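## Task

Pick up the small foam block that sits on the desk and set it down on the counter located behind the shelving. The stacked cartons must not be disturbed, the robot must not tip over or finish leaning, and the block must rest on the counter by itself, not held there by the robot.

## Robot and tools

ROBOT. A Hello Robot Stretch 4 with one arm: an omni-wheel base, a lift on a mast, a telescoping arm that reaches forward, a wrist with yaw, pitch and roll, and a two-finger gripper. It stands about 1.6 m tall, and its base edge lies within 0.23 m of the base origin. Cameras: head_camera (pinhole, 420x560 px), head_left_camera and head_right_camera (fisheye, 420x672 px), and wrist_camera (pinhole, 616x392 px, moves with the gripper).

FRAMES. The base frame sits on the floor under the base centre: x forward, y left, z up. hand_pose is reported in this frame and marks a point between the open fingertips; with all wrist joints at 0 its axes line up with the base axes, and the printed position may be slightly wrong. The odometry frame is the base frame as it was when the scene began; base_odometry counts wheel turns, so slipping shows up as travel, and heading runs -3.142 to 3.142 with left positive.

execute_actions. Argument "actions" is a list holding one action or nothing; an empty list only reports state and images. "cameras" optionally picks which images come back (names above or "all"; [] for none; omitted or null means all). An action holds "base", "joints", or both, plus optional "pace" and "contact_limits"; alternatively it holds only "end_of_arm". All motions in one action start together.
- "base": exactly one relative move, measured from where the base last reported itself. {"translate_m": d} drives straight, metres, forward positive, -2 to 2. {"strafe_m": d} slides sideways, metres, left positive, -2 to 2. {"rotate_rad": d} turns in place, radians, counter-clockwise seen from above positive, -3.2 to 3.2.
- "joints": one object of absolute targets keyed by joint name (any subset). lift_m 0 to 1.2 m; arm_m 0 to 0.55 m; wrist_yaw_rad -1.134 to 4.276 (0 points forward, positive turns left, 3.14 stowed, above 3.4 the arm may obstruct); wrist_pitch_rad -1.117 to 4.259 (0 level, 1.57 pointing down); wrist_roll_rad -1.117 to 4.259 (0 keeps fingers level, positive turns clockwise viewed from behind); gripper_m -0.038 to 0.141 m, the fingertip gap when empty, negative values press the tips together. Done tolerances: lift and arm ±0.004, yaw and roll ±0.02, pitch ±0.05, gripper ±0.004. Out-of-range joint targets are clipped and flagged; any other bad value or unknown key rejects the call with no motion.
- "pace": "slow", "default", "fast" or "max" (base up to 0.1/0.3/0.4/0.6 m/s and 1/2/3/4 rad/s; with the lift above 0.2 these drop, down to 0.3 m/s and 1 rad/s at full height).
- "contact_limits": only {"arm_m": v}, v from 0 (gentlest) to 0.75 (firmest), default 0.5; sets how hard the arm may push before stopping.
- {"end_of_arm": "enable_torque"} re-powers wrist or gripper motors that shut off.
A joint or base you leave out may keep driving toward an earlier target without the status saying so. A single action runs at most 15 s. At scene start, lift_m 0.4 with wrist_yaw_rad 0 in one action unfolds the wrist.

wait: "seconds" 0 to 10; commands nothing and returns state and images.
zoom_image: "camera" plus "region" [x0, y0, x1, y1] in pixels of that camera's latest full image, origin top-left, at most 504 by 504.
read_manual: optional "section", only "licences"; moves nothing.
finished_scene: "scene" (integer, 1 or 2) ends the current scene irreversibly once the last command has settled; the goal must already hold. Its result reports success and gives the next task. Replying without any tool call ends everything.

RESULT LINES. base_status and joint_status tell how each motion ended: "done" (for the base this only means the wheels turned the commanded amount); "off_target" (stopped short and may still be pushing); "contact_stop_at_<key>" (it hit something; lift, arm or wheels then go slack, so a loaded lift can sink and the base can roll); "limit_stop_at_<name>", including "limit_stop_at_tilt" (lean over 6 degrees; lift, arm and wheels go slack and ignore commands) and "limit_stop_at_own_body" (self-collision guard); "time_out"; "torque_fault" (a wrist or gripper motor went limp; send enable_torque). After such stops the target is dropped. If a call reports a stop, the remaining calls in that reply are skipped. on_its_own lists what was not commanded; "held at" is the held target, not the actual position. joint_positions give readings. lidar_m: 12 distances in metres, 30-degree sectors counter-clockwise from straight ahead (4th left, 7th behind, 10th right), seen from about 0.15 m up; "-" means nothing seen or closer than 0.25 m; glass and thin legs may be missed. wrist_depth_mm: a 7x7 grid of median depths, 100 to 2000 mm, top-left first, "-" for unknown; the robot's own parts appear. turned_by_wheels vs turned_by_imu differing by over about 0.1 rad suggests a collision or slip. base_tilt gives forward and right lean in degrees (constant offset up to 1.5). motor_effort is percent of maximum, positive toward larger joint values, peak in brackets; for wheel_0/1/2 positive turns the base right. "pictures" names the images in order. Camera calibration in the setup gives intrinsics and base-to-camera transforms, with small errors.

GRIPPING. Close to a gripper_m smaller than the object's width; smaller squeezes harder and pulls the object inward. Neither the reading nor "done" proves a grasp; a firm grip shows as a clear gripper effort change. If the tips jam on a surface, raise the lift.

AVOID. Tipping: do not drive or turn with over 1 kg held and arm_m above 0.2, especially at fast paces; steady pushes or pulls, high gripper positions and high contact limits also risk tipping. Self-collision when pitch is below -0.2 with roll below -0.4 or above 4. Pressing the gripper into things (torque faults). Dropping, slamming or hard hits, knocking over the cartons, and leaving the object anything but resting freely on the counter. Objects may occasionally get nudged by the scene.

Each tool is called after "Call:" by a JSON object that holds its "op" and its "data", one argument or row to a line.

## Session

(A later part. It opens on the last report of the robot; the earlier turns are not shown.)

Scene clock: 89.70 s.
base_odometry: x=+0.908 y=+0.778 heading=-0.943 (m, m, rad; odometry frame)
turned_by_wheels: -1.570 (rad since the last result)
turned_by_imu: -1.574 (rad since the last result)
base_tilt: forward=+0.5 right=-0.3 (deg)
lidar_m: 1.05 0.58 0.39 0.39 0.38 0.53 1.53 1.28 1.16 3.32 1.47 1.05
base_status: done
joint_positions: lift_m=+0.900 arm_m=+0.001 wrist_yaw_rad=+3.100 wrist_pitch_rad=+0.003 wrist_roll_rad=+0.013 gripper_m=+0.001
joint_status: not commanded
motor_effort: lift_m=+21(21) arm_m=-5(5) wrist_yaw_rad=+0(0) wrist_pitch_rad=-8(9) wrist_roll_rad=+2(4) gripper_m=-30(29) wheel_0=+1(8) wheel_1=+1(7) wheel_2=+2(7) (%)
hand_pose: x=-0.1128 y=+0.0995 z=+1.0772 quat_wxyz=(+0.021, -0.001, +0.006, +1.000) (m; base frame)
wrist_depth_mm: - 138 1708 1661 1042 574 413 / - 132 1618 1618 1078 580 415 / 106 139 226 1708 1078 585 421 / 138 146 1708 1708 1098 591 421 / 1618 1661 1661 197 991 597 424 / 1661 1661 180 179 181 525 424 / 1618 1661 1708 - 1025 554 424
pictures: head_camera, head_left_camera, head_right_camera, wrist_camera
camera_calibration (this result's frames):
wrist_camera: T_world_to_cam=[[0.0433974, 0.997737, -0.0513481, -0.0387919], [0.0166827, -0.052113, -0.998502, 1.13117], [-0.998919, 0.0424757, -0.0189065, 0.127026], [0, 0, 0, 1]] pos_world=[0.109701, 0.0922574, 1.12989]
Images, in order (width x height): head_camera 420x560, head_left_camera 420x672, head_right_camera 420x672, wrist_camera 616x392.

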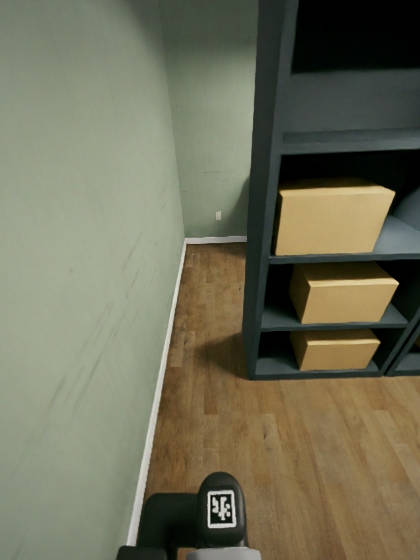

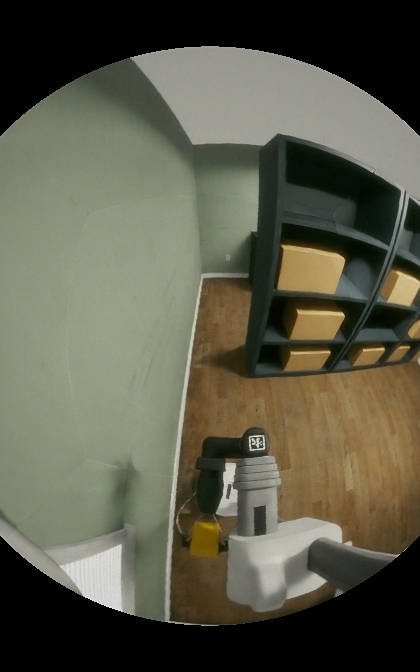

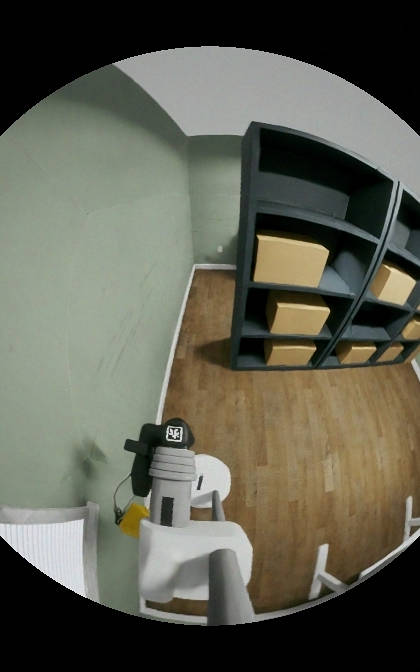

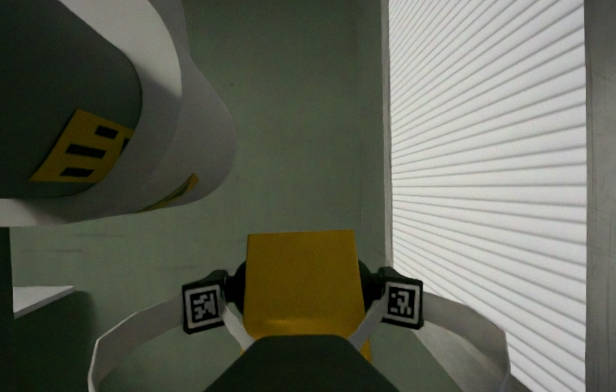

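Call:
{"op": "execute_actions", "data": {
  "actions": [
    {"base":{"strafe_m":0.06}}
  ],
  "cameras": []
}}

Call:
{"op": "execute_actions", "data": {
  "actions": [
    {"base":{"translate_m":0.7}}
  ]
}}

Scene clock: 97.67 s.
base_odometry: x=+0.956 y=+0.813 heading=-0.943 (m, m, rad; odometry frame)
turned_by_wheels: +0.000 (rad since the last result)
turned_by_imu: +0.000 (rad since the last result)
base_tilt: forward=+0.3 right=-0.4 (deg)
lidar_m: 1.16 0.46 0.34 0.29 0.33 0.46 1.49 1.31 1.21 3.36 1.43 1.07
base_status: done
joint_positions: lift_m=+0.900 arm_m=+0.001 wrist_yaw_rad=+3.100 wrist_pitch_rad=+0.003 wrist_roll_rad=+0.013 gripper_m=+0.001
joint_status: not commanded
motor_effort: lift_m=+21(21) arm_m=-5(5) wrist_yaw_rad=-1(1) wrist_pitch_rad=-9(9) wrist_roll_rad=-1(0) gripper_m=-29(29) wheel_0=-1(8) wheel_1=+0(10) wheel_2=+1(1) (%)
hand_pose: x=-0.1128 y=+0.0995 z=+1.0772 quat_wxyz=(+0.021, -0.001, +0.006, +1.000) (m; base frame)
wrist_depth_mm: - 139 1661 1661 854 466 319 / - 132 1661 1661 866 469 320 / 106 139 227 1708 866 473 322 / 137 146 1708 1708 878 477 324 / 1618 1661 1661 197 798 477 325 / 1661 1708 180 178 181 421 325 / 1661 1661 1708 - 778 484 327
pictures: none
No camera images: the call's "cameras" was empty. Leave "cameras" out to get every camera's image.

Scene clock: 101.50 s.
base_odometry: x=+1.367 y=+0.247 heading=-0.943 (m, m, rad; odometry frame)
turned_by_wheels: +0.000 (rad since the last result)
turned_by_imu: -0.003 (rad since the last result)
base_tilt: forward=+0.6 right=-0.3 (deg)
lidar_m: 1.27 0.46 0.31 0.31 0.31 0.49 1.24 1.72 2.11 1.26 0.46 0.40
base_status: done
joint_positions: lift_m=+0.900 arm_m=+0.001 wrist_yaw_rad=+3.100 wrist_pitch_rad=+0.003 wrist_roll_rad=+0.013 gripper_m=+0.001
joint_status: not commanded
motor_effort: lift_m=+20(21) arm_m=-5(5) wrist_yaw_rad=+0(0) wrist_pitch_rad=-9(9) wrist_roll_rad=-1(2) gripper_m=-30(29) wheel_0=+0(5) wheel_1=+0(7) wheel_2=+0(8) (%)
hand_pose: x=-0.1128 y=+0.0994 z=+1.0772 quat_wxyz=(+0.021, -0.001, +0.006, +1.000) (m; base frame)
wrist_depth_mm: - 139 - - 831 455 327 / - 132 - - 831 462 329 / 106 139 226 - 842 462 330 / 138 146 - - 854 466 332 / - - - 197 768 466 334 / - - 180 179 181 415 336 / - - - - 788 477 336
pictures: head_camera, head_left_camera, head_right_camera, wrist_camera
camera_calibration (this result's frames):
wrist_camera: T_world_to_cam=[[0.043369, 0.997739, -0.051348, -0.0387871], [0.016684, -0.0521125, -0.998502, 1.13117], [-0.99892, 0.0424474, -0.0189064, 0.127026], [0, 0, 0, 1]] pos_world=[0.109698, 0.0922556, 1.12989]
Images, in order (width x height): head_camera 420x560, head_left_camera 420x672, head_right_camera 420x672, wrist_camera 616x392.

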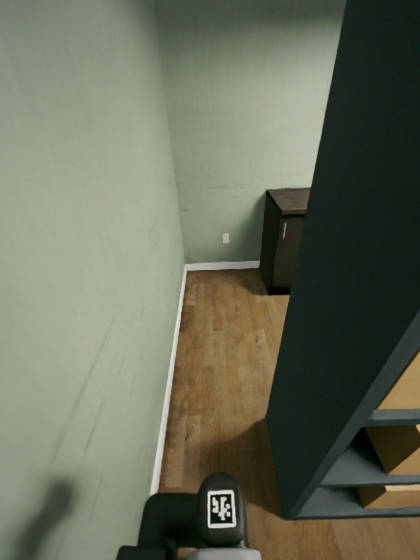

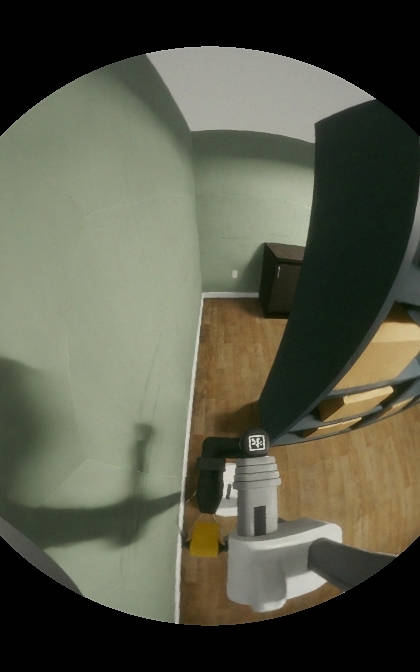

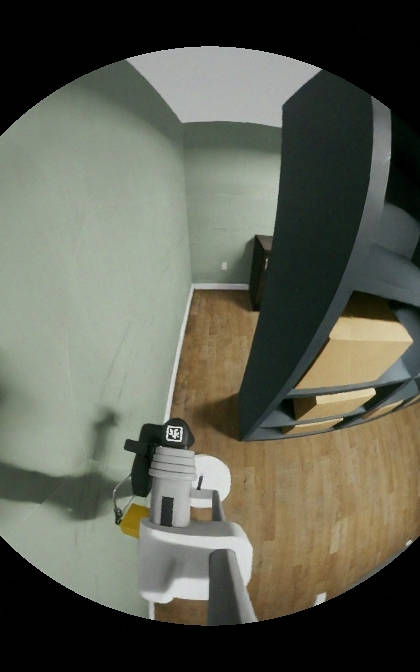

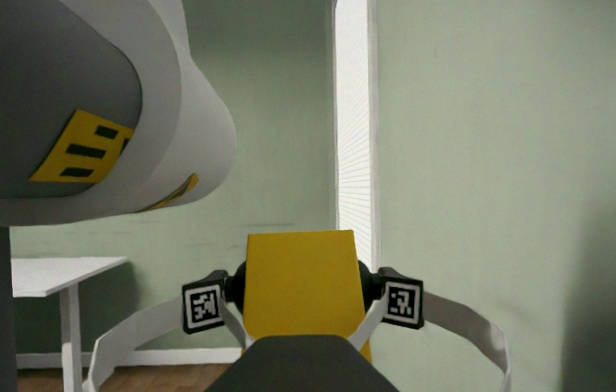

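Call:
{"op": "execute_actions", "data": {
  "actions": [
    {"base":{"translate_m":1.1}}
  ]
}}

Scene clock: 109.83 s.
base_odometry: x=+2.013 y=-0.643 heading=-0.943 (m, m, rad; odometry frame)
turned_by_wheels: +0.000 (rad since the last result)
turned_by_imu: -0.004 (rad since the last result)
base_tilt: forward=+0.4 right=-0.2 (deg)
lidar_m: 1.25 0.45 0.32 0.28 0.32 0.47 1.38 0.41 0.43 1.20 1.09 0.94
base_status: done
joint_positions: lift_m=+0.900 arm_m=+0.001 wrist_yaw_rad=+3.100 wrist_pitch_rad=+0.003 wrist_roll_rad=+0.013 gripper_m=+0.001
joint_status: not commanded
motor_effort: lift_m=+20(21) arm_m=-5(5) wrist_yaw_rad=+2(1) wrist_pitch_rad=-9(9) wrist_roll_rad=+1(0) gripper_m=-28(29) wheel_0=+1(5) wheel_1=+1(6) wheel_2=+1(8) (%)
hand_pose: x=-0.1128 y=+0.0994 z=+1.0772 quat_wxyz=(+0.021, -0.001, +0.006, +1.000) (m; base frame)
wrist_depth_mm: - 139 - - 778 433 320 / - 132 - - 798 436 314 / 106 139 226 - 798 439 317 / 137 146 - - 820 442 319 / 564 - - 197 732 445 319 / 574 750 180 178 181 397 320 / 569 854 - - 750 449 322
pictures: head_camera, head_left_camera, head_right_camera, wrist_camera
camera_calibration (this result's frames):
wrist_camera: T_world_to_cam=[[0.0433507, 0.997739, -0.0513481, -0.0387839], [0.0166851, -0.0521123, -0.998502, 1.13117], [-0.998921, 0.042429, -0.0189065, 0.127026], [0, 0, 0, 1]] pos_world=[0.109696, 0.0922545, 1.12989]
Images, in order (width x height): head_camera 420x560, head_left_camera 420x672, head_right_camera 420x672, wrist_camera 616x392.

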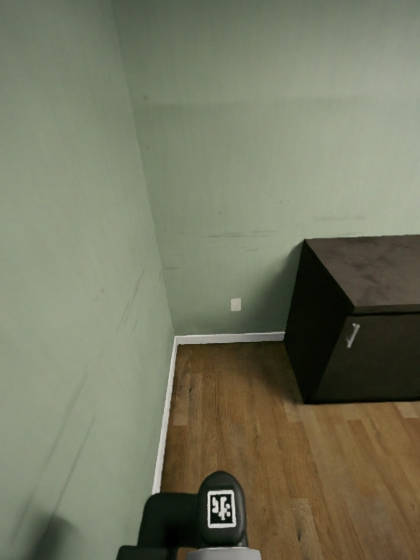

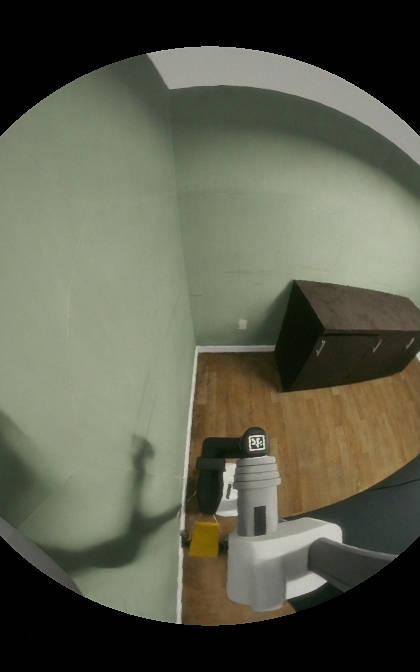

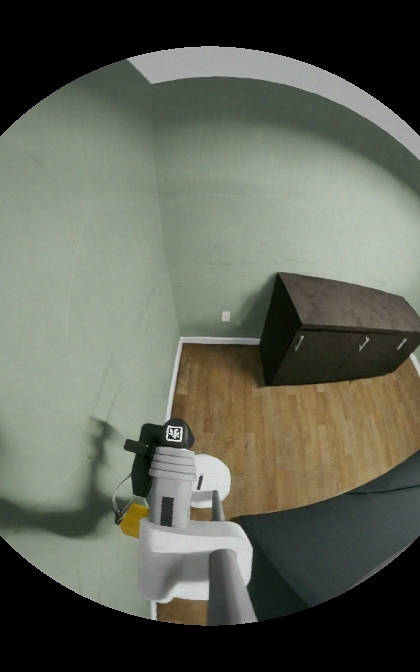

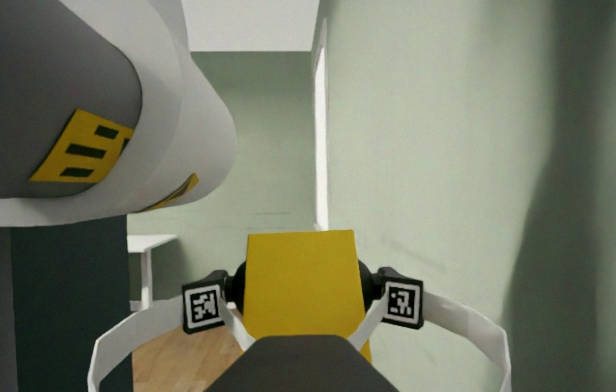

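Call:
{"op": "execute_actions", "data": {
  "actions": [
    {"base":{"translate_m":0.25},"joints":{"lift_m":1.05},"pace":"fast"}
  ],
  "cameras": []
}}

Call:
{"op": "execute_actions", "data": {
  "actions": [
    {"base":{"strafe_m":-0.85},"pace":"fast"}
  ],
  "cameras": []
}}

Call:
{"op": "execute_actions", "data": {
  "actions": [
    {"joints":{"wrist_yaw_rad":0,"wrist_pitch_rad":0.6},"pace":"fast"}
  ]
}}

Scene clock: 119.73 s.
base_odometry: x=+2.160 y=-0.846 heading=-0.943 (m, m, rad; odometry frame)
turned_by_wheels: +0.000 (rad since the last result)
turned_by_imu: +0.000 (rad since the last result)
base_tilt: forward=+0.4 right=-0.3 (deg)
lidar_m: 1.10 0.43 0.30 0.28 0.31 0.47 1.39 0.62 0.81 2.01 0.77 0.78
base_status: done
joint_positions: lift_m=+1.050 arm_m=+0.001 wrist_yaw_rad=+3.100 wrist_pitch_rad=+0.003 wrist_roll_rad=+0.013 gripper_m=+0.001
joint_status: all done
motor_effort: lift_m=+21(23) arm_m=-5(5) wrist_yaw_rad=-2(2) wrist_pitch_rad=-8(8) wrist_roll_rad=-1(2) gripper_m=-29(29) wheel_0=+2(7) wheel_1=+0(7) wheel_2=+1(10) (%)
hand_pose: x=-0.1128 y=+0.0994 z=+1.2271 quat_wxyz=(+0.021, -0.001, +0.006, +1.000) (m; base frame)
wrist_depth_mm: - 139 - - 778 430 317 / - 132 - - 788 436 312 / 106 139 226 - 798 436 314 / 138 145 - - 809 439 315 / 654 891 - 197 732 442 315 / 654 759 180 179 181 394 317 / 661 866 - - 741 445 319
pictures: none
No camera images: the call's "cameras" was empty. Leave "cameras" out to get every camera's image.

Scene clock: 123.53 s.
base_odometry: x=+1.473 y=-1.345 heading=-0.943 (m, m, rad; odometry frame)
turned_by_wheels: +0.000 (rad since the last result)
turned_by_imu: +0.000 (rad since the last result)
base_tilt: forward=+0.4 right=-0.4 (deg)
lidar_m: 0.51 0.54 1.22 1.15 1.22 0.58 0.55 0.57 0.81 2.23 0.73 0.52
base_status: done
joint_positions: lift_m=+1.050 arm_m=+0.001 wrist_yaw_rad=+3.100 wrist_pitch_rad=+0.003 wrist_roll_rad=+0.013 gripper_m=+0.001
joint_status: not commanded
motor_effort: lift_m=+21(21) arm_m=-5(5) wrist_yaw_rad=-1(1) wrist_pitch_rad=-8(8) wrist_roll_rad=+0(0) gripper_m=-29(28) wheel_0=-1(9) wheel_1=+1(11) wheel_2=+0(2) (%)
hand_pose: x=-0.1128 y=+0.0994 z=+1.2272 quat_wxyz=(+0.021, -0.001, +0.006, +1.000) (m; base frame)
wrist_depth_mm: - 139 668 676 683 699 1397 / - 132 668 683 691 691 1397 / 106 140 227 676 691 699 1430 / 137 146 668 683 691 699 1397 / 654 668 676 198 699 707 1397 / 661 668 180 179 180 699 1430 / 668 676 683 - 699 707 1430
pictures: none
No camera images: the call's "cameras" was empty. Leave "cameras" out to get every camera's image.

Scene clock: 125.87 s.
base_odometry: x=+1.473 y=-1.345 heading=-0.943 (m, m, rad; odometry frame)
turned_by_wheels: +0.000 (rad since the last result)
turned_by_imu: +0.000 (rad since the last result)
base_tilt: forward=+0.4 right=-0.3 (deg)
lidar_m: 0.51 0.53 1.21 1.15 1.21 0.57 0.55 0.56 0.79 2.24 0.74 0.51
base_status: not commanded
joint_positions: lift_m=+1.050 arm_m=+0.001 wrist_yaw_rad=+0.001 wrist_pitch_rad=+0.602 wrist_roll_rad=+0.013 gripper_m=+0.001
joint_status: all done
motor_effort: lift_m=+21(21) arm_m=-5(5) wrist_yaw_rad=-3(7) wrist_pitch_rad=-6(5) wrist_roll_rad=-1(1) gripper_m=-29(29) wheel_0=-1(1) wheel_1=+1(1) wheel_2=+0(0) (%)
hand_pose: x=+0.4096 y=-0.0873 z=+1.0646 quat_wxyz=(+0.955, +0.006, +0.297, -0.002) (m; base frame)
wrist_depth_mm: 809 809 820 820 831 831 820 / 891 878 878 878 878 878 878 / 976 715 699 699 699 691 691 / 1042 554 554 554 544 544 544 / 459 459 459 198 452 452 449 / 424 418 181 179 181 418 480 / 544 525 525 - 549 544 569
pictures: head_camera, head_left_camera, head_right_camera, wrist_camera
camera_calibration (this result's frames):
wrist_camera: T_world_to_cam=[[-0.0295769, -0.998698, -0.0415658, -0.030565], [-0.578682, 0.0510148, -0.813956, 1.1566], [0.815016, -0.0000208465, -0.579438, 0.506558], [0, 0, 0, 1]] pos_world=[0.255547, -0.0895183, 1.23367]
Images, in order (width x height): head_camera 420x560, head_left_camera 420x672, head_right_camera 420x672, wrist_camera 616x392.

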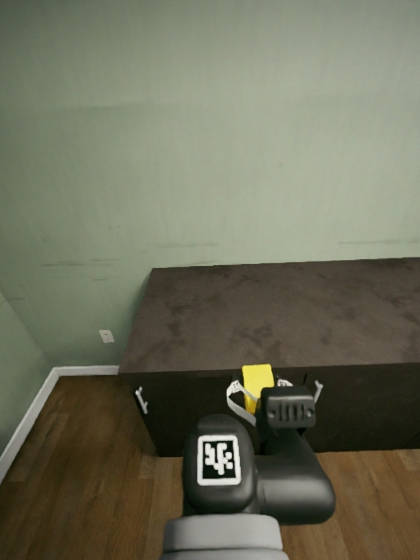

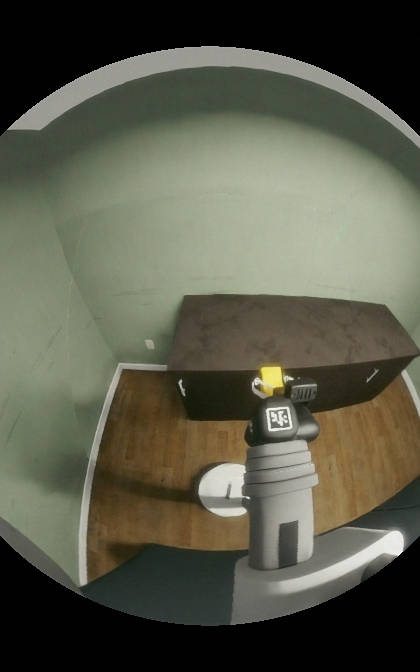

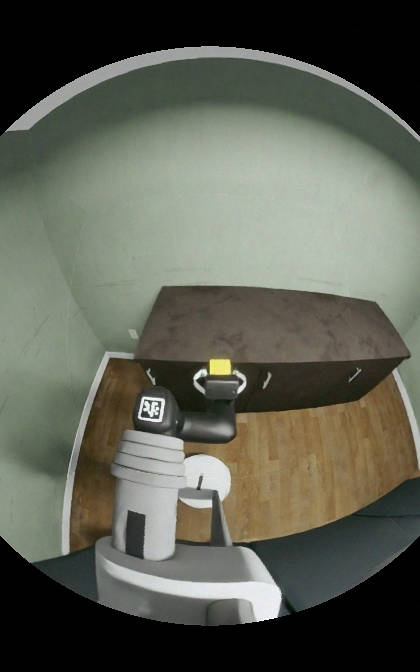

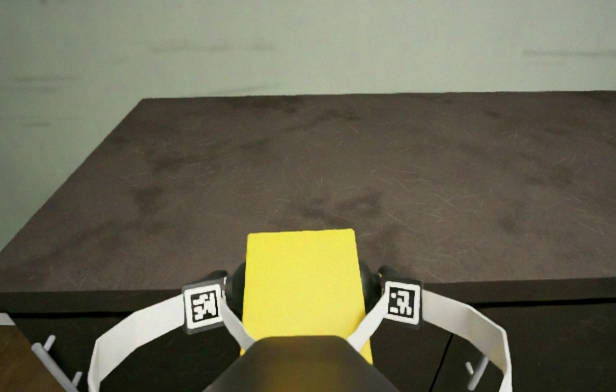

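Call:
{"op": "execute_actions", "data": {
  "actions": [
    {"joints":{"arm_m":0.42,"wrist_pitch_rad":0.9,"lift_m":1.06},"pace":"fast"}
  ],
  "cameras": []
}}

Call:
{"op": "execute_actions", "data": {
  "actions": [
    {"joints":{"lift_m":1.005}}
  ],
  "cameras": ["head_camera","wrist_camera"]
}}

Scene clock: 134.23 s.
base_odometry: x=+1.473 y=-1.345 heading=-0.943 (m, m, rad; odometry frame)
turned_by_wheels: +0.000 (rad since the last result)
turned_by_imu: +0.000 (rad since the last result)
base_tilt: forward=+0.4 right=-0.4 (deg)
lidar_m: 0.49 0.55 1.21 1.14 1.22 0.59 0.54 0.56 0.80 2.24 0.73 0.55
base_status: not commanded
joint_positions: lift_m=+1.060 arm_m=+0.419 wrist_yaw_rad=+0.000 wrist_pitch_rad=+0.902 wrist_roll_rad=+0.013 gripper_m=+0.001
joint_status: all done
motor_effort: lift_m=+21(23) arm_m=+6(6) wrist_yaw_rad=-2(3) wrist_pitch_rad=-4(6) wrist_roll_rad=+2(1) gripper_m=-29(28) wheel_0=-1(1) wheel_1=+1(1) wheel_2=+0(0) (%)
hand_pose: x=+0.7689 y=-0.0874 z=+1.0117 quat_wxyz=(+0.900, +0.006, +0.436, -0.003) (m; base frame)
wrist_depth_mm: 473 480 484 488 484 488 492 / 508 504 504 500 496 500 500 / 436 436 433 436 433 433 433 / 387 387 387 384 384 382 384 / 345 345 347 198 345 343 343 / 312 312 180 179 181 310 310 / 286 281 286 - 285 279 285
pictures: none
No camera images: the call's "cameras" was empty. Leave "cameras" out to get every camera's image.

Scene clock: 135.37 s.
base_odometry: x=+1.473 y=-1.345 heading=-0.943 (m, m, rad; odometry frame)
turned_by_wheels: +0.000 (rad since the last result)
turned_by_imu: +0.000 (rad since the last result)
base_tilt: forward=+0.5 right=-0.3 (deg)
lidar_m: 0.50 0.55 1.20 1.14 1.19 0.56 0.53 0.57 0.81 2.24 0.73 0.54
base_status: not commanded
joint_positions: lift_m=+1.005 arm_m=+0.419 wrist_yaw_rad=+0.000 wrist_pitch_rad=+0.902 wrist_roll_rad=+0.013 gripper_m=+0.001
joint_status: all done
motor_effort: lift_m=+15(21) arm_m=+6(6) wrist_yaw_rad=-4(1) wrist_pitch_rad=-5(5) wrist_roll_rad=+0(0) gripper_m=-28(28) wheel_0=+0(1) wheel_1=+1(1) wheel_2=+0(0) (%)
hand_pose: x=+0.7689 y=-0.0874 z=+0.9572 quat_wxyz=(+0.900, +0.006, +0.436, -0.003) (m; base frame)
wrist_depth_mm: 462 469 469 469 469 469 466 / 415 413 413 410 410 410 410 / 362 359 357 357 357 357 355 / 319 319 317 317 315 315 314 / 286 286 283 198 283 283 282 / 258 257 180 179 181 256 255 / 235 230 236 - 234 230 234
pictures: head_camera, wrist_camera
camera_calibration (this result's frames):
wrist_camera: T_world_to_cam=[[-0.0408681, -0.998689, -0.0308163, -0.0261104], [-0.792996, 0.0511831, -0.607073, 1.24389], [0.607855, -0.000372678, -0.794048, 0.516168], [0, 0, 0, 1]] pos_world=[0.671581, -0.0895501, 1.16419]
Images, in order (width x height): head_camera 420x560, wrist_camera 616x392.

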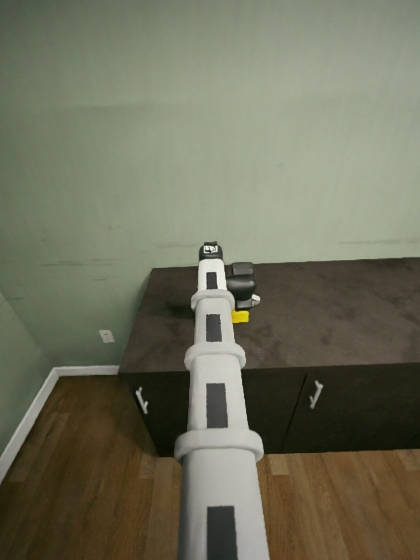

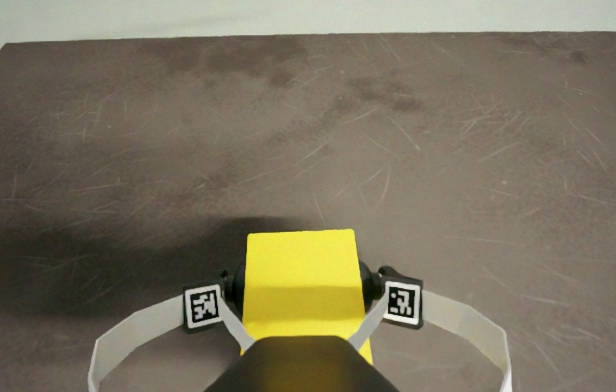

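Call:
{"op": "execute_actions", "data": {
  "actions": [
    {"joints":{"lift_m":0.99}}
  ],
  "cameras": []
}}

Call:
{"op": "execute_actions", "data": {
  "actions": [
    {"joints":{"gripper_m":0.12}}
  ],
  "cameras": []
}}

Call:
{"op": "execute_actions", "data": {
  "actions": [
    {"joints":{"lift_m":1.09},"pace":"fast"}
  ],
  "cameras": ["head_camera","wrist_camera"]
}}

Scene clock: 141.67 s.
base_odometry: x=+1.473 y=-1.345 heading=-0.943 (m, m, rad; odometry frame)
turned_by_wheels: +0.000 (rad since the last result)
turned_by_imu: +0.000 (rad since the last result)
base_tilt: forward=+0.3 right=-0.3 (deg)
lidar_m: 0.49 0.52 1.20 1.15 1.20 0.55 0.55 0.58 0.79 2.22 0.73 0.52
base_status: not commanded
joint_positions: lift_m=+0.990 arm_m=+0.419 wrist_yaw_rad=+0.000 wrist_pitch_rad=+0.902 wrist_roll_rad=+0.013 gripper_m=+0.001
joint_status: all done
motor_effort: lift_m=+15(15) arm_m=+6(6) wrist_yaw_rad=-2(2) wrist_pitch_rad=-5(4) wrist_roll_rad=+2(1) gripper_m=-28(28) wheel_0=-1(1) wheel_1=+1(1) wheel_2=+0(0) (%)
hand_pose: x=+0.7689 y=-0.0874 z=+0.9422 quat_wxyz=(+0.900, +0.006, +0.436, -0.003) (m; base frame)
wrist_depth_mm: 449 455 455 455 455 455 452 / 392 392 389 387 387 387 384 / 340 338 338 336 336 334 334 / 300 298 298 298 297 297 296 / 268 267 267 197 267 266 265 / 242 243 181 178 180 241 240 / 221 217 221 - 220 216 220
pictures: none
No camera images: the call's "cameras" was empty. Leave "cameras" out to get every camera's image.

Scene clock: 143.73 s.
base_odometry: x=+1.473 y=-1.345 heading=-0.943 (m, m, rad; odometry frame)
turned_by_wheels: +0.000 (rad since the last result)
turned_by_imu: +0.000 (rad since the last result)
base_tilt: forward=+0.5 right=-0.4 (deg)
lidar_m: 0.48 0.54 1.21 1.14 1.20 0.56 0.56 0.58 0.79 2.20 0.74 0.52
base_status: not commanded
joint_positions: lift_m=+0.990 arm_m=+0.419 wrist_yaw_rad=+0.000 wrist_pitch_rad=+0.902 wrist_roll_rad=+0.013 gripper_m=+0.120
joint_status: all done
motor_effort: lift_m=+15(15) arm_m=+6(6) wrist_yaw_rad=-3(4) wrist_pitch_rad=-5(5) wrist_roll_rad=-1(2) gripper_m=+0(28) wheel_0=-1(1) wheel_1=+1(1) wheel_2=+0(0) (%)
hand_pose: x=+0.7689 y=-0.0874 z=+0.9422 quat_wxyz=(+0.900, +0.006, +0.436, -0.003) (m; base frame)
wrist_depth_mm: 449 455 455 455 455 455 452 / 392 392 389 389 387 387 387 / 340 338 338 338 336 336 334 / 300 298 297 298 297 296 296 / 268 267 267 216 266 266 265 / 243 238 204 196 204 236 240 / 222 218 222 - 220 220 220
pictures: none
No camera images: the call's "cameras" was empty. Leave "cameras" out to get every camera's image.

Scene clock: 144.90 s.
base_odometry: x=+1.473 y=-1.345 heading=-0.943 (m, m, rad; odometry frame)
turned_by_wheels: +0.000 (rad since the last result)
turned_by_imu: +0.000 (rad since the last result)
base_tilt: forward=+0.4 right=-0.3 (deg)
lidar_m: 0.47 0.52 1.21 1.15 1.19 0.59 0.55 0.56 0.81 2.23 0.73 0.54
base_status: not commanded
joint_positions: lift_m=+1.090 arm_m=+0.419 wrist_yaw_rad=+0.000 wrist_pitch_rad=+0.902 wrist_roll_rad=+0.013 gripper_m=+0.120
joint_status: all done
motor_effort: lift_m=+21(22) arm_m=+6(6) wrist_yaw_rad=-1(2) wrist_pitch_rad=-4(4) wrist_roll_rad=+1(2) gripper_m=-2(2) wheel_0=-1(1) wheel_1=+1(1) wheel_2=+0(0) (%)
hand_pose: x=+0.7689 y=-0.0874 z=+1.0417 quat_wxyz=(+0.900, +0.006, +0.436, -0.003) (m; base frame)
wrist_depth_mm: 473 473 484 484 488 488 492 / 530 530 535 535 530 530 530 / 484 480 480 477 477 477 477 / 424 424 424 424 421 421 418 / 379 382 379 379 377 377 377 / 345 338 330 298 330 334 342 / 315 309 314 - 314 312 310
pictures: head_camera, wrist_camera
camera_calibration (this result's frames):
wrist_camera: T_world_to_cam=[[-0.0408684, -0.998689, -0.0308162, -0.0235061], [-0.792999, 0.0511832, -0.607069, 1.2952], [0.60785, -0.000372713, -0.794052, 0.583273], [0, 0, 0, 1]] pos_world=[0.671585, -0.0895501, 1.2487]
Images, in order (width x height): head_camera 420x560, wrist_camera 616x392.

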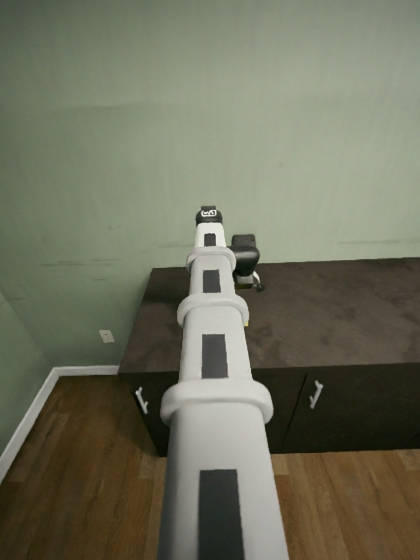

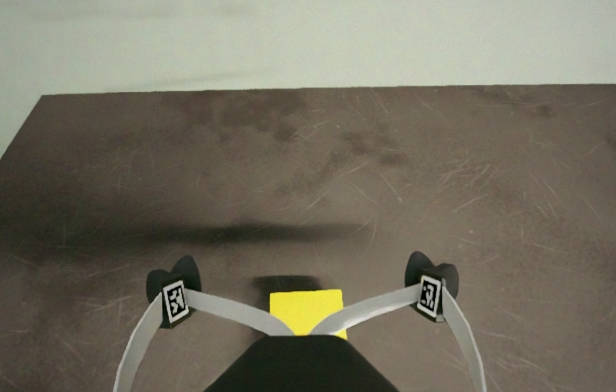

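Placed. Retract to verify.

Call:
{"op": "execute_actions", "data": {
  "actions": [
    {"joints":{"arm_m":0.0},"pace":"fast"}
  ],
  "cameras": ["head_camera"]
}}

Scene clock: 148.57 s.
base_odometry: x=+1.473 y=-1.345 heading=-0.943 (m, m, rad; odometry frame)
turned_by_wheels: +0.000 (rad since the last result)
turned_by_imu: +0.000 (rad since the last result)
base_tilt: forward=+0.5 right=-0.3 (deg)
lidar_m: 0.50 0.52 1.19 1.15 1.21 0.58 0.54 0.56 0.81 2.25 0.73 0.51
base_status: not commanded
joint_positions: lift_m=+1.090 arm_m=+0.001 wrist_yaw_rad=+0.000 wrist_pitch_rad=+0.902 wrist_roll_rad=+0.013 gripper_m=+0.120
joint_status: all done
motor_effort: lift_m=+21(21) arm_m=-6(6) wrist_yaw_rad=-3(0) wrist_pitch_rad=-5(5) wrist_roll_rad=+1(2) gripper_m=+0(1) wheel_0=-1(1) wheel_1=+1(1) wheel_2=+0(0) (%)
hand_pose: x=+0.3508 y=-0.0875 z=+1.0417 quat_wxyz=(+0.900, +0.006, +0.436, -0.003) (m; base frame)
wrist_depth_mm: 891 654 654 654 654 647 647 / 597 554 554 530 554 549 549 / 488 480 480 480 480 480 477 / 449 449 452 459 462 466 508 / 1366 603 585 621 603 634 647 / 1281 1229 732 778 750 809 891 / 1160 1138 1138 - 1160 1160 1138
pictures: head_camera
Images, in order (width x height): head_camera 420x560.

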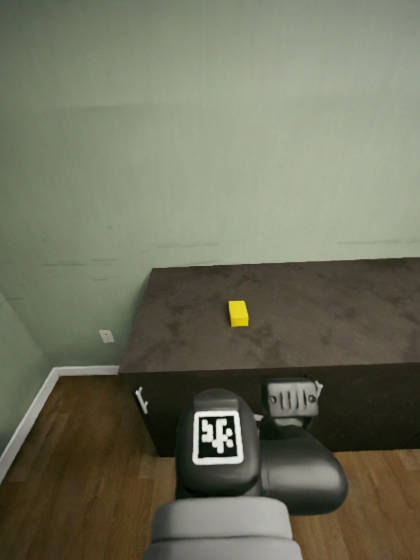

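Call:
{"op": "finished_scene", "data": {
  "scene": 1
}}

The scene is finished: the task was done.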